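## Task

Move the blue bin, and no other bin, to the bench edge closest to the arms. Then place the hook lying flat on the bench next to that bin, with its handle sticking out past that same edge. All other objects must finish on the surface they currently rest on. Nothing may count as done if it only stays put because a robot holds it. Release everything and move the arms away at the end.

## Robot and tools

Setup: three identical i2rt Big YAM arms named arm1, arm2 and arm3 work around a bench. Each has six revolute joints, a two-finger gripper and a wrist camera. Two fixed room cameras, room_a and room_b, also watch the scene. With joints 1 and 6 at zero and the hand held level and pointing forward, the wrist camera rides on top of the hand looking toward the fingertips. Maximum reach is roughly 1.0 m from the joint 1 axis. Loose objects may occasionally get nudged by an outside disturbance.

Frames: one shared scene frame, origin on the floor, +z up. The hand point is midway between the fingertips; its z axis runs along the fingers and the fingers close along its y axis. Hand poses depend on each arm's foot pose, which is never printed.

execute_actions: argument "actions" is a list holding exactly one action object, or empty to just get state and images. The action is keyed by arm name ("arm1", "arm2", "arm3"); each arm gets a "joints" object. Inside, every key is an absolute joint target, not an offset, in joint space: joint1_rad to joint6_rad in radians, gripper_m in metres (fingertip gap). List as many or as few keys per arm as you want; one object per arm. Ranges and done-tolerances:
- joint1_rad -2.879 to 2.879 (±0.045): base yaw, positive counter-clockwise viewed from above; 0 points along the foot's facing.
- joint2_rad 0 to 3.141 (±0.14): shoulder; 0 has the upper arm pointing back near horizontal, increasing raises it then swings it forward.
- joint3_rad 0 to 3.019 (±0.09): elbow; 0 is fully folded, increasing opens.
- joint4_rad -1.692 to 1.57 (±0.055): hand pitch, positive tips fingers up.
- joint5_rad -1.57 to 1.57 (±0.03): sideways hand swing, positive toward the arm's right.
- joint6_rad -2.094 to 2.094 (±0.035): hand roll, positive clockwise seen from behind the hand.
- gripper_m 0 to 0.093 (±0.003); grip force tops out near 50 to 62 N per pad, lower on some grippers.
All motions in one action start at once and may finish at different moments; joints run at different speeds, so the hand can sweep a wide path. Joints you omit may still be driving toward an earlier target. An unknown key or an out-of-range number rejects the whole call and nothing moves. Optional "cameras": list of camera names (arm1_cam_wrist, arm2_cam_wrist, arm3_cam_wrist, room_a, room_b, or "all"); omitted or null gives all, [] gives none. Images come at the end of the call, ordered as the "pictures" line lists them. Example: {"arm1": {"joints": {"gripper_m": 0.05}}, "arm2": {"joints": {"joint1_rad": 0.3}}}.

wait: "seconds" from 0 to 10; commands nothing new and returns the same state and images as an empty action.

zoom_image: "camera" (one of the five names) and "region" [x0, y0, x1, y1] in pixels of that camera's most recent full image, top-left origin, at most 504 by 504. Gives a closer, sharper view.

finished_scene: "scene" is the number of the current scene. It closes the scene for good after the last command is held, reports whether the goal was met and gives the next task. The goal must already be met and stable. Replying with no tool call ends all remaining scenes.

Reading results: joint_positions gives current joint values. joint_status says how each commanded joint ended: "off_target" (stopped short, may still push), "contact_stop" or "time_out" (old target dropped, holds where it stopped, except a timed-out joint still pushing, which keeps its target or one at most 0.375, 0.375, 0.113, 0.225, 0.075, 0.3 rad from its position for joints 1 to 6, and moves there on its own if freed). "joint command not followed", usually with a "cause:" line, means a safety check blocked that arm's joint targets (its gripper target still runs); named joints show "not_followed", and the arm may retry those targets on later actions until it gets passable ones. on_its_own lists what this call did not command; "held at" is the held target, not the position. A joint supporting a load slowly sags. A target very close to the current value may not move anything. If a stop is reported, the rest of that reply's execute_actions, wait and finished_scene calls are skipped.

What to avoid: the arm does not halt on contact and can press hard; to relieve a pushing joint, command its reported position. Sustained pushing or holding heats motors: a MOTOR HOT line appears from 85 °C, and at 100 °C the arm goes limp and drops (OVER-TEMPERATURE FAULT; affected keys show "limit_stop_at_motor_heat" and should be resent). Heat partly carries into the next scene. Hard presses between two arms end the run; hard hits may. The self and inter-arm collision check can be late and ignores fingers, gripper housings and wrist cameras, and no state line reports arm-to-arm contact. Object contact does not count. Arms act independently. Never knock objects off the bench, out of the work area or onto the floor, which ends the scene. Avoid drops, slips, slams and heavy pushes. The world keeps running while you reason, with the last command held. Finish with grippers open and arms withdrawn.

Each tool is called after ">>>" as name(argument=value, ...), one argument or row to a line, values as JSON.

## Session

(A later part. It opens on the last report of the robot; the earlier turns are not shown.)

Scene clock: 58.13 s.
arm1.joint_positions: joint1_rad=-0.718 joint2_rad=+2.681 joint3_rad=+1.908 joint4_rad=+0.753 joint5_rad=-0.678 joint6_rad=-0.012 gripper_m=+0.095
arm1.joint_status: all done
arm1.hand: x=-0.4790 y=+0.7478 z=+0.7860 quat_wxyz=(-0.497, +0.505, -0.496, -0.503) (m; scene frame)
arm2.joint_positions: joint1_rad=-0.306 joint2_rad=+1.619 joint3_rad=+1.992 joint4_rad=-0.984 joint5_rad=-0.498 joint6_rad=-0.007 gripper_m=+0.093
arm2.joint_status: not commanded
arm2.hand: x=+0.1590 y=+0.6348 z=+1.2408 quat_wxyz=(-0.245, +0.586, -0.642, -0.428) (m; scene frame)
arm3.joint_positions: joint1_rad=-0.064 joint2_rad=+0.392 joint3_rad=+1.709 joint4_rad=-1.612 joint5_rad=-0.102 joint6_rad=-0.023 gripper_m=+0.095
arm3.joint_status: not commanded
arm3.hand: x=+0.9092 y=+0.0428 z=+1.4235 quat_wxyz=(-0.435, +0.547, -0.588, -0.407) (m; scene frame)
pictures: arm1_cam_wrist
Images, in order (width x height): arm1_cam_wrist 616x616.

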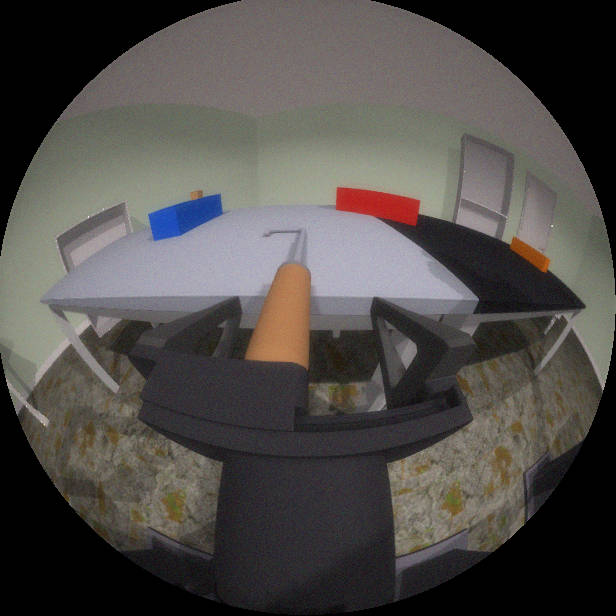

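>>> execute_actions(
  actions=[
    {"arm1":{"joints":{"joint4_rad":0.81,"gripper_m":0}}},
  ],
  cameras=[],
)

>>> execute_actions(
  actions=[
    {"arm1":{"joints":{"joint2_rad":2.15,"joint3_rad":1.6,"joint4_rad":0.7}}},
  ],
  cameras=["arm1_cam_wrist"],
)

>>> execute_actions(
  actions=[
    {"arm1":{"joints":{"joint1_rad":-0.1,"joint5_rad":0,"joint6_rad":-1.57}}},
  ],
  cameras=["arm1_cam_wrist","arm2_cam_wrist","room_a","room_b"],
)

Scene clock: 62.23 s.
arm1.joint_positions: joint1_rad=-0.718 joint2_rad=+2.681 joint3_rad=+1.908 joint4_rad=+0.779 joint5_rad=-0.682 joint6_rad=-0.011 gripper_m=+0.031
arm1.joint_status: gripper_m off_target (ended at +0.031, target +0.000); the others done
arm1.hand: x=-0.4796 y=+0.7478 z=+0.7914 quat_wxyz=(-0.505, +0.504, -0.486, -0.505) (m; scene frame)
arm2.joint_positions: joint1_rad=-0.306 joint2_rad=+1.619 joint3_rad=+1.992 joint4_rad=-0.984 joint5_rad=-0.498 joint6_rad=-0.007 gripper_m=+0.093
arm2.joint_status: not commanded
arm2.hand: x=+0.1590 y=+0.6348 z=+1.2408 quat_wxyz=(-0.245, +0.586, -0.642, -0.428) (m; scene frame)
arm3.joint_positions: joint1_rad=-0.064 joint2_rad=+0.392 joint3_rad=+1.709 joint4_rad=-1.612 joint5_rad=-0.102 joint6_rad=-0.023 gripper_m=+0.095
arm3.joint_status: not commanded
arm3.hand: x=+0.9092 y=+0.0428 z=+1.4235 quat_wxyz=(-0.435, +0.547, -0.588, -0.407) (m; scene frame)
pictures: none
No camera images: the call's "cameras" was empty. Leave "cameras" out to get every camera's image.

Scene clock: 63.73 s.
arm1.joint_positions: joint1_rad=-0.718 joint2_rad=+2.183 joint3_rad=+1.583 joint4_rad=+0.694 joint5_rad=-0.681 joint6_rad=-0.011 gripper_m=+0.031
arm1.joint_status: all done
arm1.hand: x=-0.5143 y=+0.7009 z=+1.0233 quat_wxyz=(-0.535, +0.500, -0.455, -0.507) (m; scene frame)
arm2.joint_positions: joint1_rad=-0.306 joint2_rad=+1.619 joint3_rad=+1.992 joint4_rad=-0.984 joint5_rad=-0.498 joint6_rad=-0.007 gripper_m=+0.093
arm2.joint_status: not commanded
arm2.hand: x=+0.1590 y=+0.6348 z=+1.2408 quat_wxyz=(-0.245, +0.586, -0.642, -0.428) (m; scene frame)
arm3.joint_positions: joint1_rad=-0.064 joint2_rad=+0.392 joint3_rad=+1.709 joint4_rad=-1.612 joint5_rad=-0.102 joint6_rad=-0.023 gripper_m=+0.095
arm3.joint_status: not commanded
arm3.hand: x=+0.9092 y=+0.0428 z=+1.4235 quat_wxyz=(-0.435, +0.547, -0.588, -0.407) (m; scene frame)
pictures: arm1_cam_wrist
Images, in order (width x height): arm1_cam_wrist 616x616.

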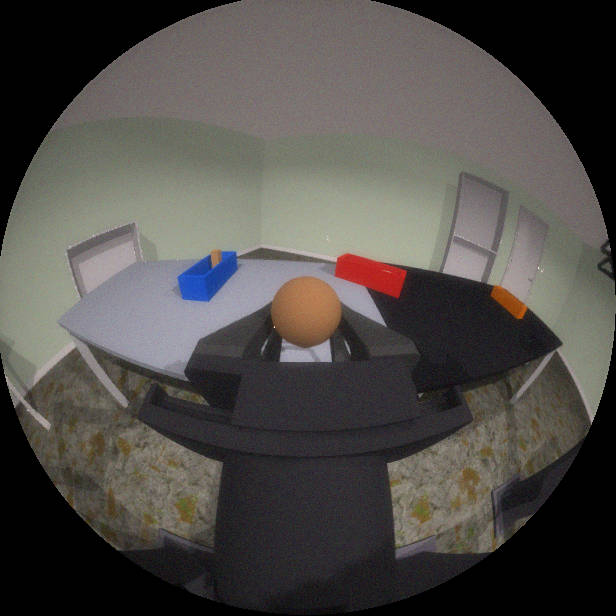

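Scene clock: 67.20 s.
arm1.joint_positions: joint1_rad=-0.103 joint2_rad=+2.183 joint3_rad=+1.583 joint4_rad=+0.691 joint5_rad=+0.001 joint6_rad=-1.516 gripper_m=+0.031
arm1.joint_status: joint6_rad time_out (moved -1.504 of -1.559); the others done
arm1.on_its_own: joint6_rad reads -1.516 and still pushes toward -1.570 since a time_out
arm1.hand: x=-0.8897 y=+0.8451 z=+1.0270 quat_wxyz=(-0.743, +0.668, -0.034, -0.001) (m; scene frame)
arm2.joint_positions: joint1_rad=-0.306 joint2_rad=+1.619 joint3_rad=+1.992 joint4_rad=-0.984 joint5_rad=-0.498 joint6_rad=-0.007 gripper_m=+0.093
arm2.joint_status: not commanded
arm2.hand: x=+0.1590 y=+0.6348 z=+1.2408 quat_wxyz=(-0.245, +0.586, -0.642, -0.428) (m; scene frame)
arm3.joint_positions: joint1_rad=-0.064 joint2_rad=+0.392 joint3_rad=+1.709 joint4_rad=-1.612 joint5_rad=-0.102 joint6_rad=-0.023 gripper_m=+0.095
arm3.joint_status: not commanded
arm3.hand: x=+0.9092 y=+0.0428 z=+1.4235 quat_wxyz=(-0.435, +0.547, -0.588, -0.407) (m; scene frame)
pictures: arm1_cam_wrist, arm2_cam_wrist, room_a, room_b
Images, in order (width x height): arm1_cam_wrist 616x616, arm2_cam_wrist 616x616, room_a 896x504, room_b 896x504.

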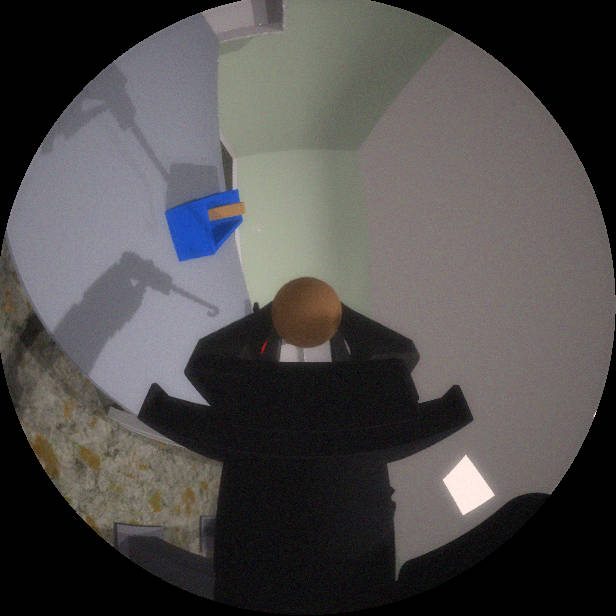

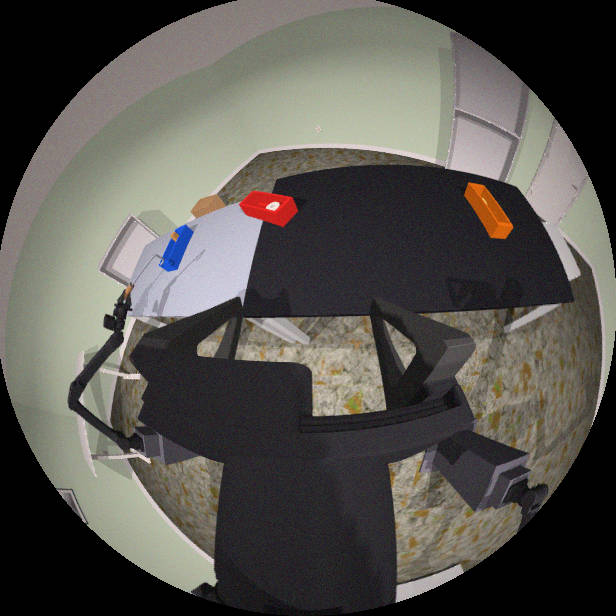

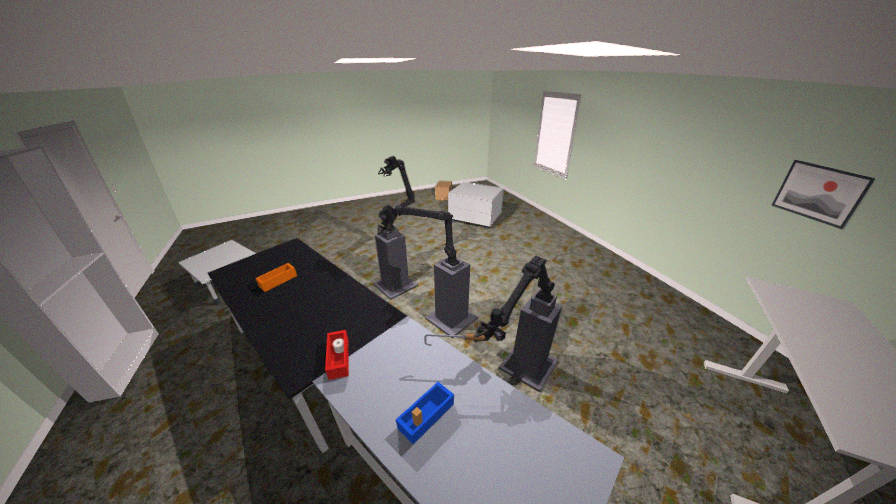

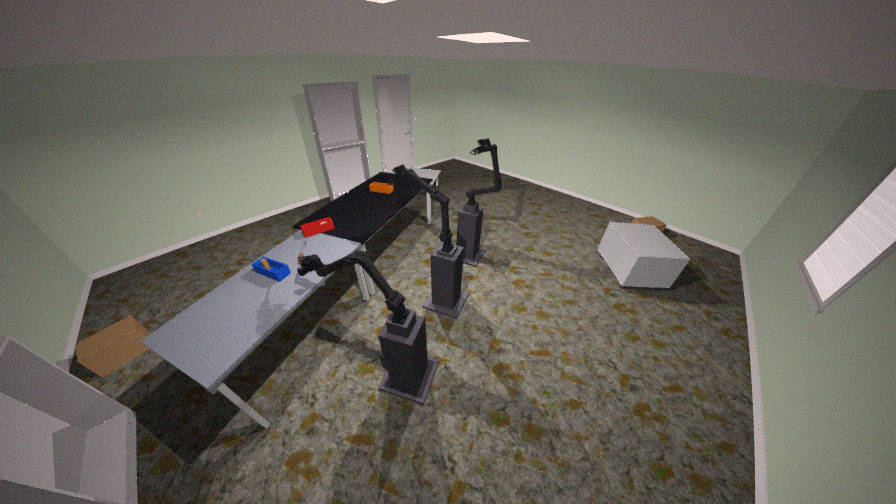

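>>> execute_actions(
  actions=[
    {"arm1":{"joints":{"joint2_rad":2.38,"joint3_rad":1.95,"joint4_rad":0.5,"joint5_rad":-0.65,"joint6_rad":-1.6}},"arm2":{"joints":{"joint1_rad":0.3,"joint2_rad":2.0,"joint4_rad":0,"joint5_rad":-0.9}}},
  ],
  cameras=["arm1_cam_wrist","arm2_cam_wrist","room_a","room_b"],
)

Scene clock: 73.27 s.
arm1.joint_positions: joint1_rad=-0.103 joint2_rad=+2.443 joint3_rad=+1.850 joint4_rad=+0.486 joint5_rad=-0.645 joint6_rad=-1.567 gripper_m=+0.031
arm1.joint_status: joint3_rad time_out (moved +0.267 of +0.367); the others done
arm1.on_its_own: joint3_rad reads +1.850 and still pushes toward +1.950 since a time_out
arm1.hand: x=-0.9913 y=+0.8792 z=+0.9053 quat_wxyz=(-0.644, +0.706, +0.196, -0.218) (m; scene frame)
arm2.joint_positions: joint1_rad=+0.293 joint2_rad=+2.004 joint3_rad=+1.971 joint4_rad=-0.022 joint5_rad=-0.901 joint6_rad=-0.007 gripper_m=+0.093
arm2.joint_status: all done
arm2.hand: x=-0.3124 y=+0.7505 z=+1.1447 quat_wxyz=(-0.135, +0.702, -0.170, -0.678) (m; scene frame)
arm3.joint_positions: joint1_rad=-0.064 joint2_rad=+0.392 joint3_rad=+1.709 joint4_rad=-1.612 joint5_rad=-0.102 joint6_rad=-0.023 gripper_m=+0.095
arm3.joint_status: not commanded
arm3.hand: x=+0.9092 y=+0.0428 z=+1.4235 quat_wxyz=(-0.435, +0.547, -0.588, -0.407) (m; scene frame)
pictures: arm1_cam_wrist, arm2_cam_wrist, room_a, room_b
Images, in order (width x height): arm1_cam_wrist 616x616, arm2_cam_wrist 616x616, room_a 896x504, room_b 896x504.

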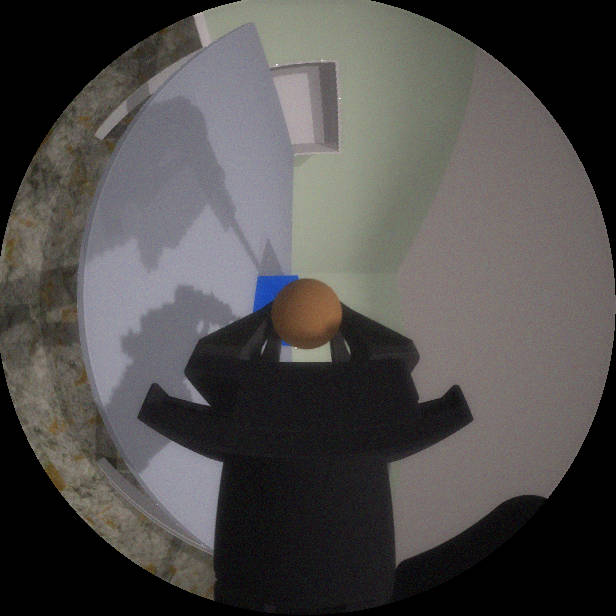

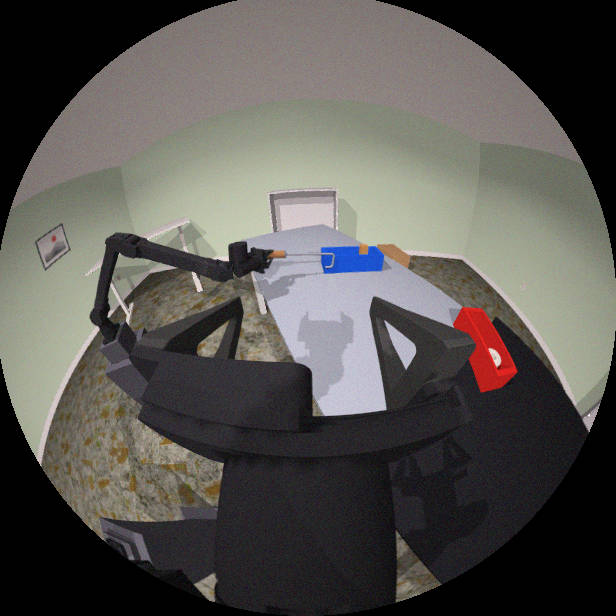

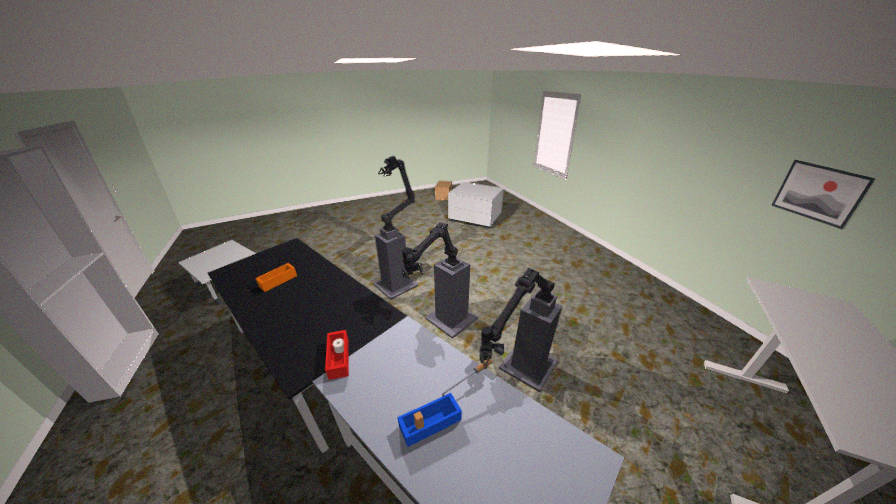

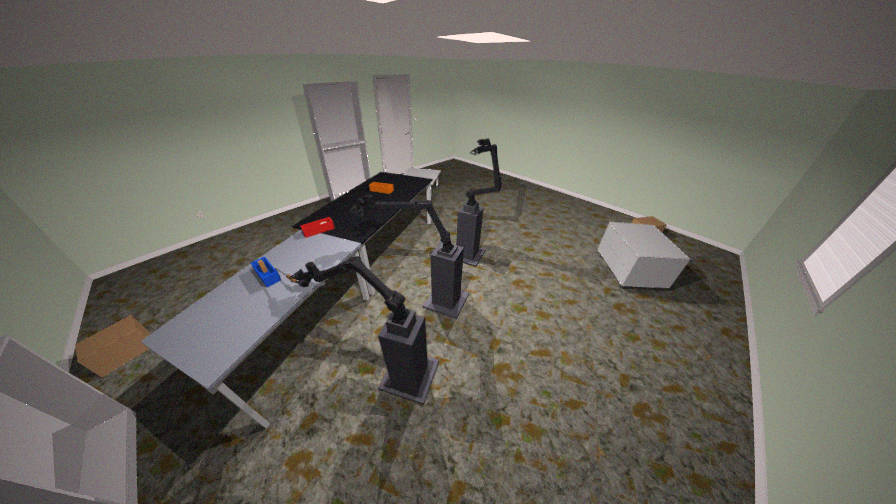

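Sagged low and nudged the bin side. Lift tip, shift left, lower.

>>> execute_actions(
  actions=[
    {"arm1":{"joints":{"joint4_rad":0.74}}},
  ],
  cameras=[],
)

>>> execute_actions(
  actions=[
    {"arm1":{"joints":{"joint5_rad":-0.79}}},
  ],
  cameras=[],
)

>>> execute_actions(
  actions=[
    {"arm1":{"joints":{"joint4_rad":0.5}}},
  ],
  cameras=["arm2_cam_wrist","room_a"],
)

>>> zoom_image(
  camera="room_a",
  region=[380,330,540,460],
)

Scene clock: 81.33 s.
arm1.joint_positions: joint1_rad=-0.103 joint2_rad=+2.443 joint3_rad=+1.850 joint4_rad=+0.679 joint5_rad=-0.649 joint6_rad=-1.566 gripper_m=+0.031
arm1.joint_status: joint4_rad time_out (moved +0.193 of +0.254)
arm1.on_its_own: joint3_rad reads +1.850 and still pushes toward +1.950 since a time_out; joint4_rad reads +0.679 and still pushes toward +0.740 since a time_out
arm1.hand: x=-0.9921 y=+0.8786 z=+0.9459 quat_wxyz=(-0.707, +0.642, +0.220, -0.197) (m; scene frame)
arm2.joint_positions: joint1_rad=+0.293 joint2_rad=+2.004 joint3_rad=+1.971 joint4_rad=-0.022 joint5_rad=-0.901 joint6_rad=-0.007 gripper_m=+0.093
arm2.joint_status: not commanded
arm2.hand: x=-0.3124 y=+0.7505 z=+1.1447 quat_wxyz=(-0.135, +0.702, -0.170, -0.678) (m; scene frame)
arm3.joint_positions: joint1_rad=-0.064 joint2_rad=+0.392 joint3_rad=+1.709 joint4_rad=-1.612 joint5_rad=-0.102 joint6_rad=-0.023 gripper_m=+0.095
arm3.joint_status: not commanded
arm3.hand: x=+0.9092 y=+0.0428 z=+1.4235 quat_wxyz=(-0.435, +0.547, -0.588, -0.407) (m; scene frame)
pictures: none
No camera images: the call's "cameras" was empty. Leave "cameras" out to get every camera's image.

not run: a stop came earlier in this reply.

not run: a stop came earlier in this reply.

Region (380, 330, 540, 460) of room_a's 896x504 image, scaled by 3.150, with more detail than that image has; it fills the top 410 rows of this view, and the rest is white.

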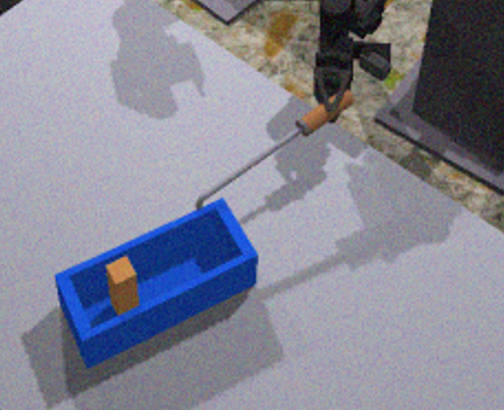

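>>> execute_actions(
  actions=[
    {"arm1":{"joints":{"joint5_rad":-0.79}}},
  ],
  cameras=[],
)

>>> execute_actions(
  actions=[
    {"arm1":{"joints":{"joint4_rad":0.5}}},
  ],
  cameras=["arm2_cam_wrist","room_a"],
)

>>> zoom_image(
  camera="room_a",
  region=[380,330,540,460],
)

Scene clock: 84.53 s.
arm1.joint_positions: joint1_rad=-0.103 joint2_rad=+2.443 joint3_rad=+1.850 joint4_rad=+0.679 joint5_rad=-0.790 joint6_rad=-1.566 gripper_m=+0.031
arm1.joint_status: all done
arm1.on_its_own: joint3_rad reads +1.850 and still pushes toward +1.950 since a time_out; joint4_rad reads +0.679 and still pushes toward +0.740 since a time_out
arm1.hand: x=-1.0110 y=+0.8637 z=+0.9443 quat_wxyz=(-0.690, +0.627, +0.269, -0.242) (m; scene frame)
arm2.joint_positions: joint1_rad=+0.293 joint2_rad=+2.004 joint3_rad=+1.971 joint4_rad=-0.022 joint5_rad=-0.901 joint6_rad=-0.007 gripper_m=+0.093
arm2.joint_status: not commanded
arm2.hand: x=-0.3124 y=+0.7505 z=+1.1447 quat_wxyz=(-0.135, +0.702, -0.170, -0.678) (m; scene frame)
arm3.joint_positions: joint1_rad=-0.064 joint2_rad=+0.392 joint3_rad=+1.709 joint4_rad=-1.612 joint5_rad=-0.102 joint6_rad=-0.023 gripper_m=+0.095
arm3.joint_status: not commanded
arm3.hand: x=+0.9092 y=+0.0428 z=+1.4235 quat_wxyz=(-0.435, +0.547, -0.588, -0.407) (m; scene frame)
pictures: none
No camera images: the call's "cameras" was empty. Leave "cameras" out to get every camera's image.

Scene clock: 85.57 s.
arm1.joint_positions: joint1_rad=-0.103 joint2_rad=+2.436 joint3_rad=+1.877 joint4_rad=+0.518 joint5_rad=-0.791 joint6_rad=-1.602 gripper_m=+0.031
arm1.joint_status: all done
arm1.hand: x=-1.0107 y=+0.8701 z=+0.9327 quat_wxyz=(-0.654, +0.664, +0.263, -0.249) (m; scene frame)
arm2.joint_positions: joint1_rad=+0.293 joint2_rad=+2.004 joint3_rad=+1.971 joint4_rad=-0.022 joint5_rad=-0.901 joint6_rad=-0.007 gripper_m=+0.093
arm2.joint_status: not commanded
arm2.hand: x=-0.3124 y=+0.7505 z=+1.1447 quat_wxyz=(-0.135, +0.702, -0.170, -0.678) (m; scene frame)
arm3.joint_positions: joint1_rad=-0.064 joint2_rad=+0.392 joint3_rad=+1.709 joint4_rad=-1.612 joint5_rad=-0.102 joint6_rad=-0.023 gripper_m=+0.095
arm3.joint_status: not commanded
arm3.hand: x=+0.9092 y=+0.0428 z=+1.4235 quat_wxyz=(-0.435, +0.547, -0.588, -0.407) (m; scene frame)
pictures: arm2_cam_wrist, room_a
Images, in order (width x height): arm2_cam_wrist 616x616, room_a 896x504.

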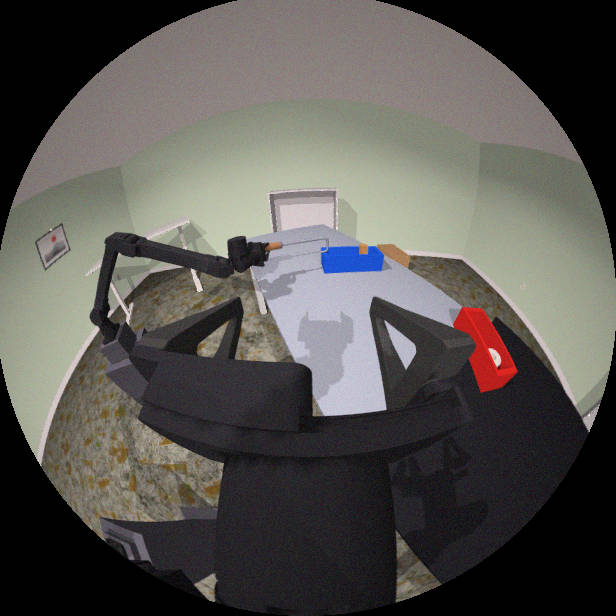

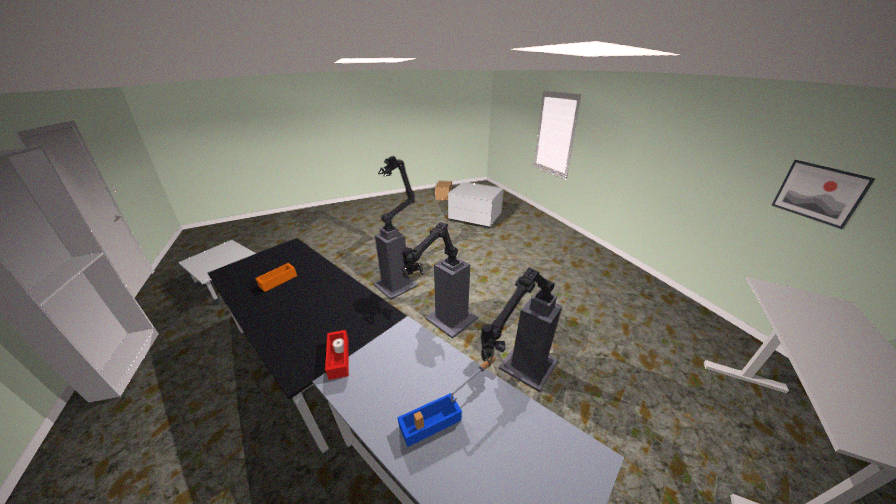

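Region (380, 330, 540, 460) of room_a's 896x504 image, scaled by 3.150, with more detail than that image has; it fills the top 410 rows of this view, and the rest is white.

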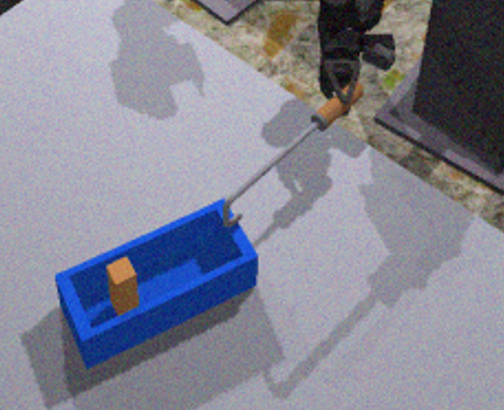

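Barb sits on the rim; extend ~4 cm.

>>> execute_actions(
  actions=[
    {"arm1":{"joints":{"joint2_rad":2.52,"joint3_rad":2.2,"joint4_rad":0.36}}},
  ],
  cameras=["arm2_cam_wrist","room_a"],
)

>>> zoom_image(
  camera="room_a",
  region=[380,330,540,460],
)

Scene clock: 89.83 s.
arm1.joint_positions: joint1_rad=-0.103 joint2_rad=+2.546 joint3_rad=+2.087 joint4_rad=+0.354 joint5_rad=-0.786 joint6_rad=-1.584 gripper_m=+0.031
arm1.joint_status: joint3_rad time_out (moved +0.210 of +0.323); the others done
arm1.on_its_own: joint3_rad reads +2.087 and still pushes toward +2.200 since a time_out
arm1.hand: x=-1.0083 y=+0.9077 z=+0.9162 quat_wxyz=(-0.631, +0.687, +0.247, -0.262) (m; scene frame)
arm2.joint_positions: joint1_rad=+0.293 joint2_rad=+2.004 joint3_rad=+1.971 joint4_rad=-0.022 joint5_rad=-0.901 joint6_rad=-0.007 gripper_m=+0.093
arm2.joint_status: not commanded
arm2.hand: x=-0.3124 y=+0.7505 z=+1.1447 quat_wxyz=(-0.135, +0.702, -0.170, -0.678) (m; scene frame)
arm3.joint_positions: joint1_rad=-0.064 joint2_rad=+0.392 joint3_rad=+1.709 joint4_rad=-1.612 joint5_rad=-0.102 joint6_rad=-0.023 gripper_m=+0.095
arm3.joint_status: not commanded
arm3.hand: x=+0.9092 y=+0.0428 z=+1.4235 quat_wxyz=(-0.435, +0.547, -0.588, -0.407) (m; scene frame)
pictures: arm2_cam_wrist, room_a
Images, in order (width x height): arm2_cam_wrist 616x616, room_a 896x504.

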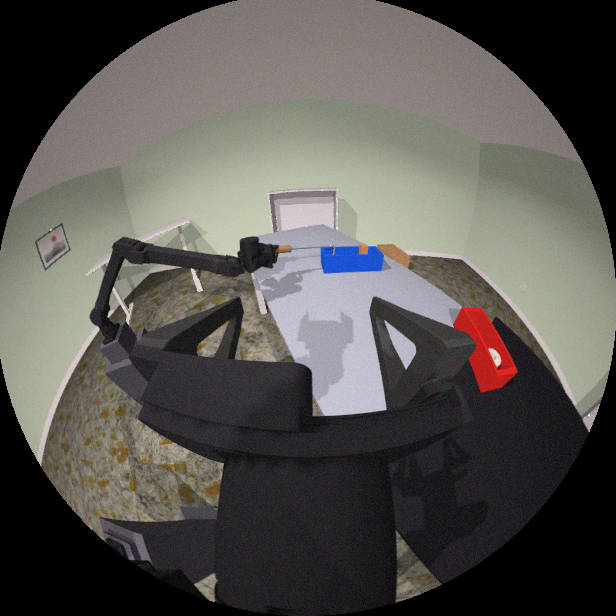

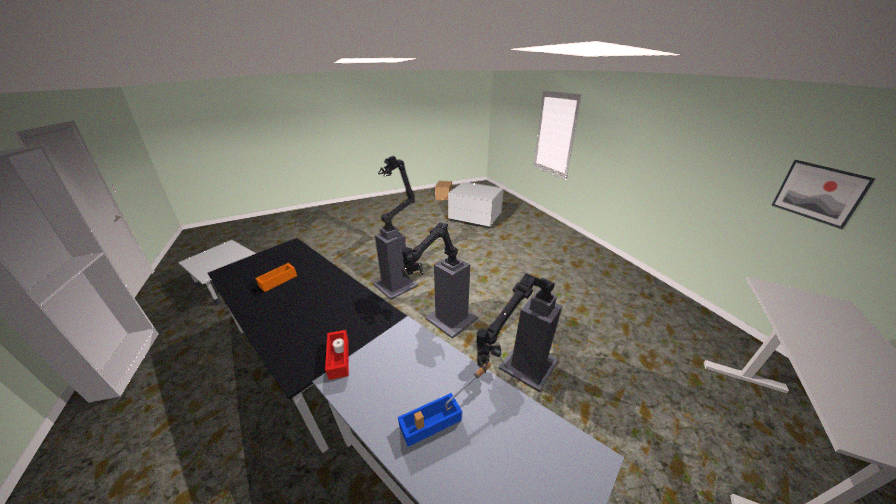

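Region (380, 330, 540, 460) of room_a's 896x504 image, scaled by 3.150, with more detail than that image has; it fills the top 410 rows of this view, and the rest is white.

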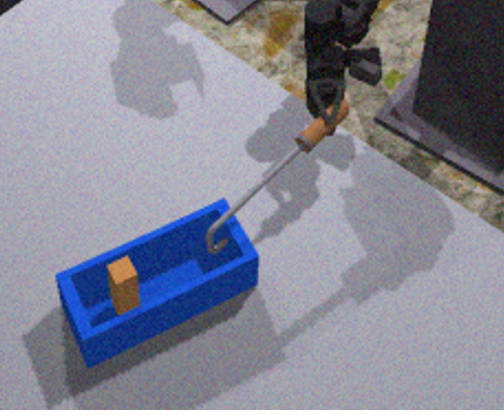

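>>> execute_actions(
  actions=[
    {"arm1":{"joints":{"joint2_rad":2.27,"joint3_rad":1.57,"joint4_rad":0.68}}},
  ],
  cameras=["room_a"],
)

>>> execute_actions(
  actions=[
    {"arm1":{"joints":{"joint2_rad":1.97,"joint3_rad":0.91,"joint4_rad":1.03,"joint1_rad":-0.16}}},
  ],
  cameras=["arm2_cam_wrist","room_a"],
)

Scene clock: 94.70 s.
arm1.joint_positions: joint1_rad=-0.103 joint2_rad=+2.316 joint3_rad=+1.539 joint4_rad=+0.635 joint5_rad=-0.790 joint6_rad=-1.570 gripper_m=+0.031
arm1.joint_status: all done
arm1.hand: x=-1.0144 y=+0.7920 z=+0.8850 quat_wxyz=(-0.616, +0.700, +0.238, -0.273) (m; scene frame)
arm2.joint_positions: joint1_rad=+0.293 joint2_rad=+2.004 joint3_rad=+1.971 joint4_rad=-0.022 joint5_rad=-0.901 joint6_rad=-0.007 gripper_m=+0.093
arm2.joint_status: not commanded
arm2.hand: x=-0.3124 y=+0.7505 z=+1.1447 quat_wxyz=(-0.135, +0.702, -0.170, -0.678) (m; scene frame)
arm3.joint_positions: joint1_rad=-0.064 joint2_rad=+0.392 joint3_rad=+1.709 joint4_rad=-1.612 joint5_rad=-0.102 joint6_rad=-0.023 gripper_m=+0.095
arm3.joint_status: not commanded
arm3.hand: x=+0.9092 y=+0.0428 z=+1.4235 quat_wxyz=(-0.435, +0.547, -0.588, -0.407) (m; scene frame)
pictures: room_a
Images, in order (width x height): room_a 896x504.

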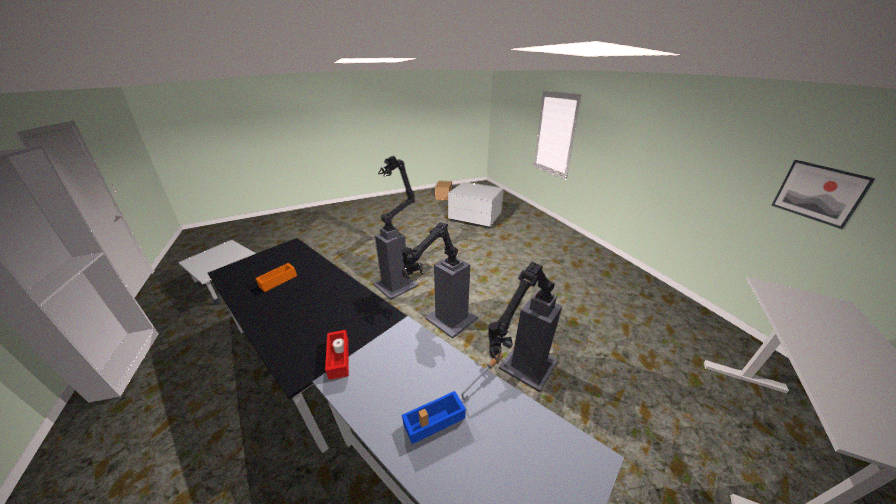

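Scene clock: 96.30 s.
arm1.joint_positions: joint1_rad=-0.167 joint2_rad=+2.001 joint3_rad=+0.883 joint4_rad=+0.990 joint5_rad=-0.790 joint6_rad=-1.567 gripper_m=+0.031
arm1.joint_status: all done
arm1.hand: x=-0.9851 y=+0.6047 z=+0.8932 quat_wxyz=(-0.629, +0.703, +0.216, -0.252) (m; scene frame)
arm2.joint_positions: joint1_rad=+0.293 joint2_rad=+2.004 joint3_rad=+1.971 joint4_rad=-0.022 joint5_rad=-0.901 joint6_rad=-0.007 gripper_m=+0.093
arm2.joint_status: not commanded
arm2.hand: x=-0.3124 y=+0.7505 z=+1.1447 quat_wxyz=(-0.135, +0.702, -0.170, -0.678) (m; scene frame)
arm3.joint_positions: joint1_rad=-0.064 joint2_rad=+0.392 joint3_rad=+1.709 joint4_rad=-1.612 joint5_rad=-0.102 joint6_rad=-0.023 gripper_m=+0.095
arm3.joint_status: not commanded
arm3.hand: x=+0.9092 y=+0.0428 z=+1.4235 quat_wxyz=(-0.435, +0.547, -0.588, -0.407) (m; scene frame)
pictures: arm2_cam_wrist, room_a
Images, in order (width x height): arm2_cam_wrist 616x616, room_a 896x504.

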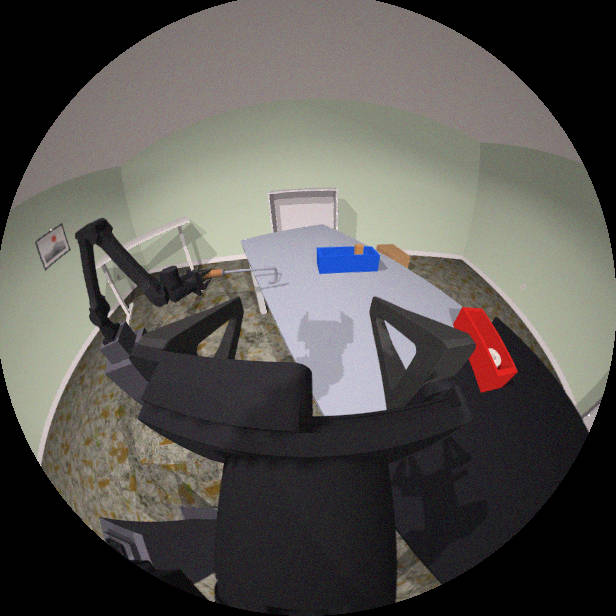

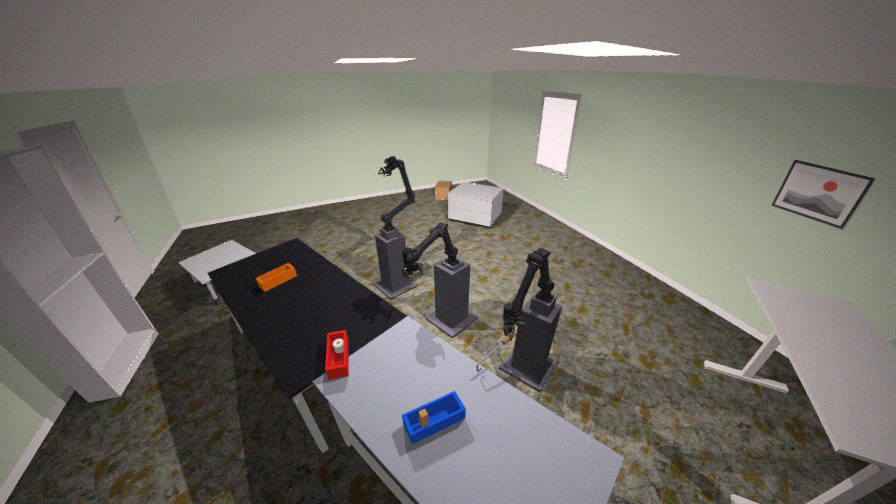

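>>> execute_actions(
  actions=[
    {"arm1":{"joints":{"joint1_rad":-0.09,"joint2_rad":2.4,"joint3_rad":2.1,"joint4_rad":0.6}}},
  ],
  cameras=["room_a"],
)

>>> execute_actions(
  actions=[
    {"arm1":{"joints":{"joint4_rad":0.25}}},
  ],
  cameras=["arm2_cam_wrist","room_a"],
)

Scene clock: 103.63 s.
arm1.joint_positions: joint1_rad=-0.087 joint2_rad=+2.452 joint3_rad=+2.024 joint4_rad=+0.582 joint5_rad=-0.791 joint6_rad=-1.572 gripper_m=+0.031
arm1.joint_status: all done
arm1.hand: x=-1.0246 y=+0.8921 z=+1.0099 quat_wxyz=(-0.709, +0.600, +0.286, -0.235) (m; scene frame)
arm2.joint_positions: joint1_rad=+0.293 joint2_rad=+2.004 joint3_rad=+1.971 joint4_rad=-0.022 joint5_rad=-0.901 joint6_rad=-0.007 gripper_m=+0.093
arm2.joint_status: not commanded
arm2.hand: x=-0.3124 y=+0.7505 z=+1.1447 quat_wxyz=(-0.135, +0.702, -0.170, -0.678) (m; scene frame)
arm3.joint_positions: joint1_rad=-0.064 joint2_rad=+0.392 joint3_rad=+1.709 joint4_rad=-1.612 joint5_rad=-0.102 joint6_rad=-0.023 gripper_m=+0.095
arm3.joint_status: not commanded
arm3.hand: x=+0.9092 y=+0.0428 z=+1.4235 quat_wxyz=(-0.435, +0.547, -0.588, -0.407) (m; scene frame)
pictures: room_a
Images, in order (width x height): room_a 896x504.

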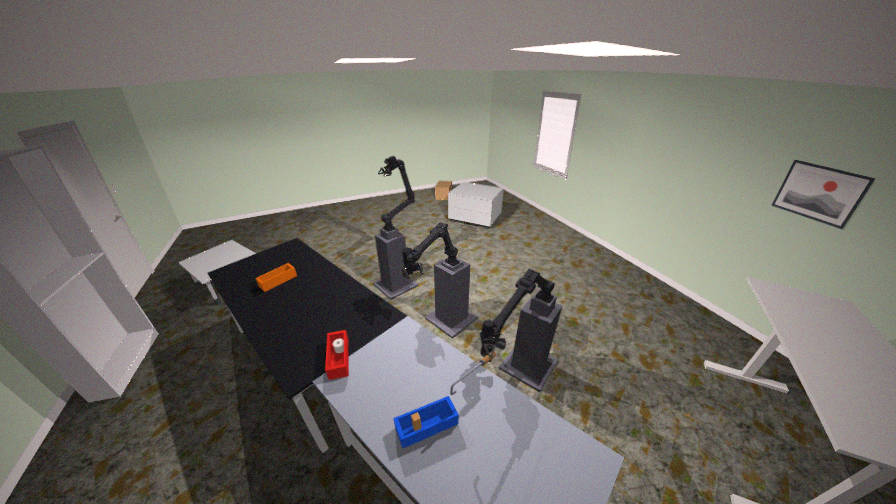

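Scene clock: 104.80 s.
arm1.joint_positions: joint1_rad=-0.087 joint2_rad=+2.447 joint3_rad=+2.030 joint4_rad=+0.273 joint5_rad=-0.792 joint6_rad=-1.613 gripper_m=+0.031
arm1.joint_status: all done
arm1.hand: x=-1.0246 y=+0.8937 z=+0.9569 quat_wxyz=(-0.619, +0.693, +0.259, -0.266) (m; scene frame)
arm2.joint_positions: joint1_rad=+0.293 joint2_rad=+2.004 joint3_rad=+1.971 joint4_rad=-0.022 joint5_rad=-0.901 joint6_rad=-0.007 gripper_m=+0.093
arm2.joint_status: not commanded
arm2.hand: x=-0.3124 y=+0.7505 z=+1.1447 quat_wxyz=(-0.135, +0.702, -0.170, -0.678) (m; scene frame)
arm3.joint_positions: joint1_rad=-0.064 joint2_rad=+0.392 joint3_rad=+1.709 joint4_rad=-1.612 joint5_rad=-0.102 joint6_rad=-0.023 gripper_m=+0.095
arm3.joint_status: not commanded
arm3.hand: x=+0.9092 y=+0.0428 z=+1.4235 quat_wxyz=(-0.435, +0.547, -0.588, -0.407) (m; scene frame)
pictures: arm2_cam_wrist, room_a
Images, in order (width x height): arm2_cam_wrist 616x616, room_a 896x504.

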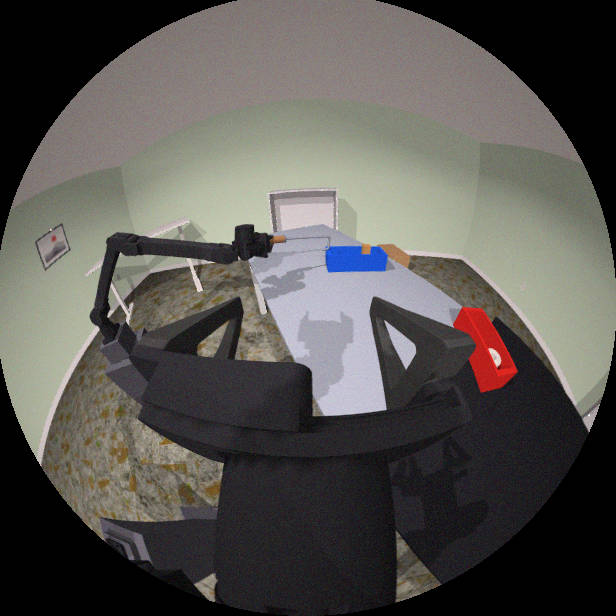

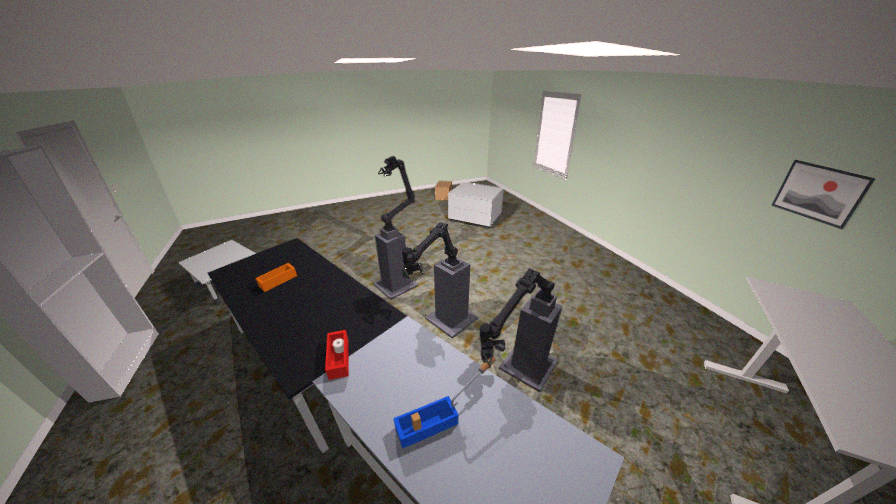

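>>> execute_actions(
  actions=[
    {"arm1":{"joints":{"joint2_rad":2.5,"joint3_rad":2.55}}},
  ],
  cameras=[],
)

>>> execute_actions(
  actions=[
    {"arm1":{"joints":{"joint2_rad":2.66,"joint4_rad":0.12}}},
  ],
  cameras=["arm2_cam_wrist","room_a"],
)

Scene clock: 109.63 s.
arm1.joint_positions: joint1_rad=-0.087 joint2_rad=+2.557 joint3_rad=+2.462 joint4_rad=+0.234 joint5_rad=-0.790 joint6_rad=-1.572 gripper_m=+0.031
arm1.joint_status: all done
arm1.hand: x=-1.0231 y=+0.9421 z=+1.0939 quat_wxyz=(-0.705, +0.605, +0.284, -0.237) (m; scene frame)
arm2.joint_positions: joint1_rad=+0.293 joint2_rad=+2.004 joint3_rad=+1.971 joint4_rad=-0.022 joint5_rad=-0.901 joint6_rad=-0.007 gripper_m=+0.093
arm2.joint_status: not commanded
arm2.hand: x=-0.3124 y=+0.7505 z=+1.1447 quat_wxyz=(-0.135, +0.702, -0.170, -0.678) (m; scene frame)
arm3.joint_positions: joint1_rad=-0.064 joint2_rad=+0.392 joint3_rad=+1.709 joint4_rad=-1.612 joint5_rad=-0.102 joint6_rad=-0.023 gripper_m=+0.095
arm3.joint_status: not commanded
arm3.hand: x=+0.9092 y=+0.0428 z=+1.4235 quat_wxyz=(-0.435, +0.547, -0.588, -0.407) (m; scene frame)
pictures: none
No camera images: the call's "cameras" was empty. Leave "cameras" out to get every camera's image.

Scene clock: 110.93 s.
arm1.joint_positions: joint1_rad=-0.087 joint2_rad=+2.735 joint3_rad=+2.468 joint4_rad=+0.103 joint5_rad=-0.789 joint6_rad=-1.579 gripper_m=+0.031
arm1.joint_status: all done
arm1.hand: x=-1.0220 y=+0.9537 z=+0.9052 quat_wxyz=(-0.608, +0.703, +0.243, -0.278) (m; scene frame)
arm2.joint_positions: joint1_rad=+0.293 joint2_rad=+2.004 joint3_rad=+1.971 joint4_rad=-0.022 joint5_rad=-0.901 joint6_rad=-0.007 gripper_m=+0.093
arm2.joint_status: not commanded
arm2.hand: x=-0.3124 y=+0.7505 z=+1.1447 quat_wxyz=(-0.135, +0.702, -0.170, -0.678) (m; scene frame)
arm3.joint_positions: joint1_rad=-0.064 joint2_rad=+0.392 joint3_rad=+1.709 joint4_rad=-1.612 joint5_rad=-0.102 joint6_rad=-0.023 gripper_m=+0.095
arm3.joint_status: not commanded
arm3.hand: x=+0.9092 y=+0.0428 z=+1.4235 quat_wxyz=(-0.435, +0.547, -0.588, -0.407) (m; scene frame)
pictures: arm2_cam_wrist, room_a
Images, in order (width x height): arm2_cam_wrist 616x616, room_a 896x504.

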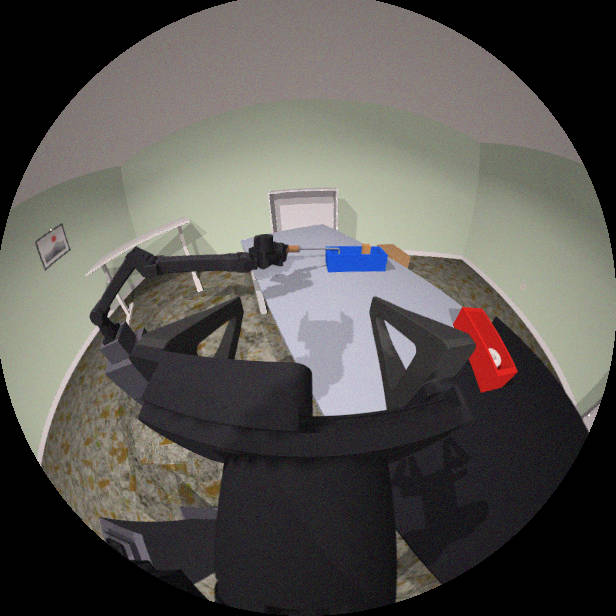

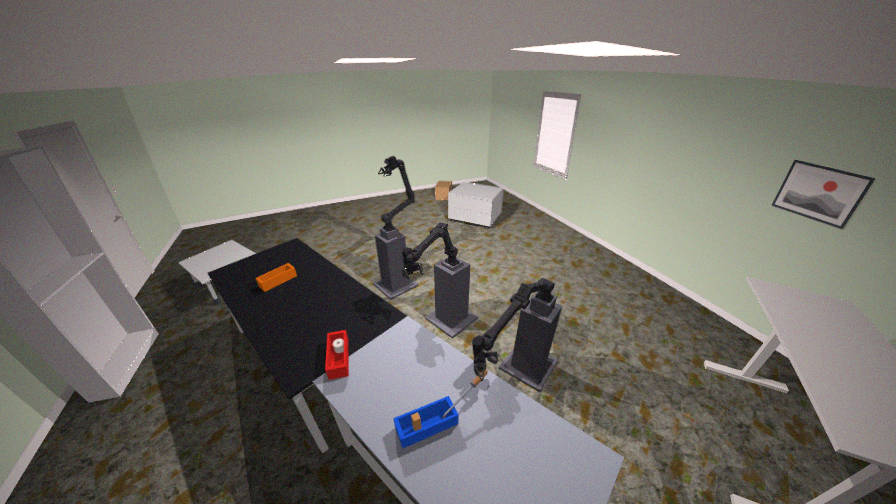

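>>> execute_actions(
  actions=[
    {"arm1":{"joints":{"joint2_rad":2.6,"joint3_rad":2.33}}},
  ],
  cameras=[],
)

>>> execute_actions(
  actions=[
    {"arm1":{"joints":{"joint2_rad":2.48,"joint3_rad":2.17}}},
  ],
  cameras=[],
)

>>> execute_actions(
  actions=[
    {"arm1":{"joints":{"joint2_rad":2.35,"joint3_rad":2.0}}},
  ],
  cameras=["arm2_cam_wrist","room_a"],
)

Scene clock: 116.03 s.
arm1.joint_positions: joint1_rad=-0.087 joint2_rad=+2.658 joint3_rad=+2.340 joint4_rad=+0.103 joint5_rad=-0.785 joint6_rad=-1.608 gripper_m=+0.031
arm1.joint_status: all done
arm1.hand: x=-1.0221 y=+0.9388 z=+0.9054 quat_wxyz=(-0.595, +0.715, +0.244, -0.274) (m; scene frame)
arm2.joint_positions: joint1_rad=+0.293 joint2_rad=+2.004 joint3_rad=+1.971 joint4_rad=-0.022 joint5_rad=-0.901 joint6_rad=-0.007 gripper_m=+0.093
arm2.joint_status: not commanded
arm2.hand: x=-0.3124 y=+0.7505 z=+1.1447 quat_wxyz=(-0.135, +0.702, -0.170, -0.678) (m; scene frame)
arm3.joint_positions: joint1_rad=-0.064 joint2_rad=+0.392 joint3_rad=+1.709 joint4_rad=-1.612 joint5_rad=-0.102 joint6_rad=-0.023 gripper_m=+0.095
arm3.joint_status: not commanded
arm3.hand: x=+0.9092 y=+0.0428 z=+1.4235 quat_wxyz=(-0.435, +0.547, -0.588, -0.407) (m; scene frame)
pictures: none
No camera images: the call's "cameras" was empty. Leave "cameras" out to get every camera's image.

Scene clock: 116.80 s.
arm1.joint_positions: joint1_rad=-0.087 joint2_rad=+2.547 joint3_rad=+2.175 joint4_rad=+0.105 joint5_rad=-0.784 joint6_rad=-1.613 gripper_m=+0.031
arm1.joint_status: all done
arm1.hand: x=-1.0227 y=+0.9144 z=+0.9160 quat_wxyz=(-0.577, +0.730, +0.238, -0.279) (m; scene frame)
arm2.joint_positions: joint1_rad=+0.293 joint2_rad=+2.004 joint3_rad=+1.971 joint4_rad=-0.022 joint5_rad=-0.901 joint6_rad=-0.007 gripper_m=+0.093
arm2.joint_status: not commanded
arm2.hand: x=-0.3124 y=+0.7505 z=+1.1447 quat_wxyz=(-0.135, +0.702, -0.170, -0.678) (m; scene frame)
arm3.joint_positions: joint1_rad=-0.064 joint2_rad=+0.392 joint3_rad=+1.709 joint4_rad=-1.612 joint5_rad=-0.102 joint6_rad=-0.023 gripper_m=+0.095
arm3.joint_status: not commanded
arm3.hand: x=+0.9092 y=+0.0428 z=+1.4235 quat_wxyz=(-0.435, +0.547, -0.588, -0.407) (m; scene frame)
pictures: none
No camera images: the call's "cameras" was empty. Leave "cameras" out to get every camera's image.

Scene clock: 117.60 s.
arm1.joint_positions: joint1_rad=-0.087 joint2_rad=+2.424 joint3_rad=+1.999 joint4_rad=+0.105 joint5_rad=-0.784 joint6_rad=-1.605 gripper_m=+0.031
arm1.joint_status: all done
arm1.hand: x=-1.0240 y=+0.8815 z=+0.9286 quat_wxyz=(-0.556, +0.745, +0.227, -0.289) (m; scene frame)
arm2.joint_positions: joint1_rad=+0.293 joint2_rad=+2.004 joint3_rad=+1.971 joint4_rad=-0.022 joint5_rad=-0.901 joint6_rad=-0.007 gripper_m=+0.093
arm2.joint_status: not commanded
arm2.hand: x=-0.3124 y=+0.7505 z=+1.1447 quat_wxyz=(-0.135, +0.702, -0.170, -0.678) (m; scene frame)
arm3.joint_positions: joint1_rad=-0.064 joint2_rad=+0.392 joint3_rad=+1.709 joint4_rad=-1.612 joint5_rad=-0.102 joint6_rad=-0.023 gripper_m=+0.095
arm3.joint_status: not commanded
arm3.hand: x=+0.9092 y=+0.0428 z=+1.4235 quat_wxyz=(-0.435, +0.547, -0.588, -0.407) (m; scene frame)
pictures: arm2_cam_wrist, room_a
Images, in order (width x height): arm2_cam_wrist 616x616, room_a 896x504.

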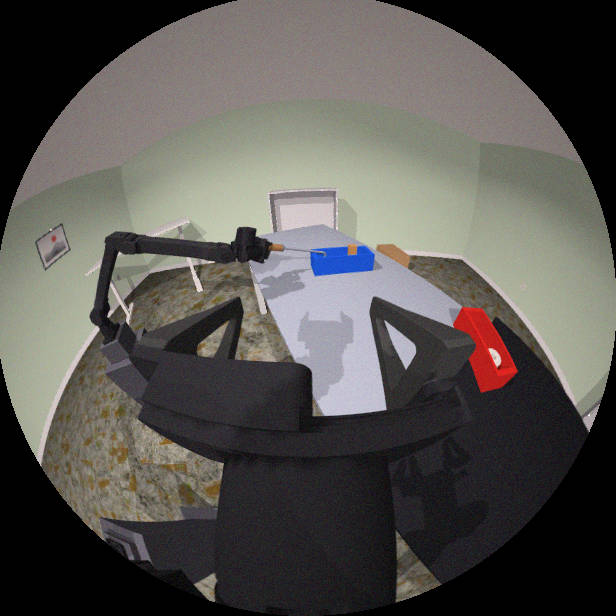

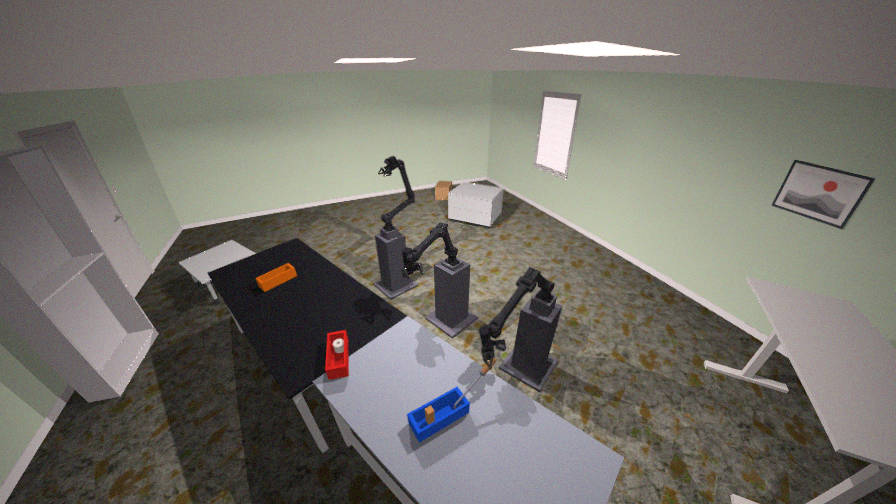

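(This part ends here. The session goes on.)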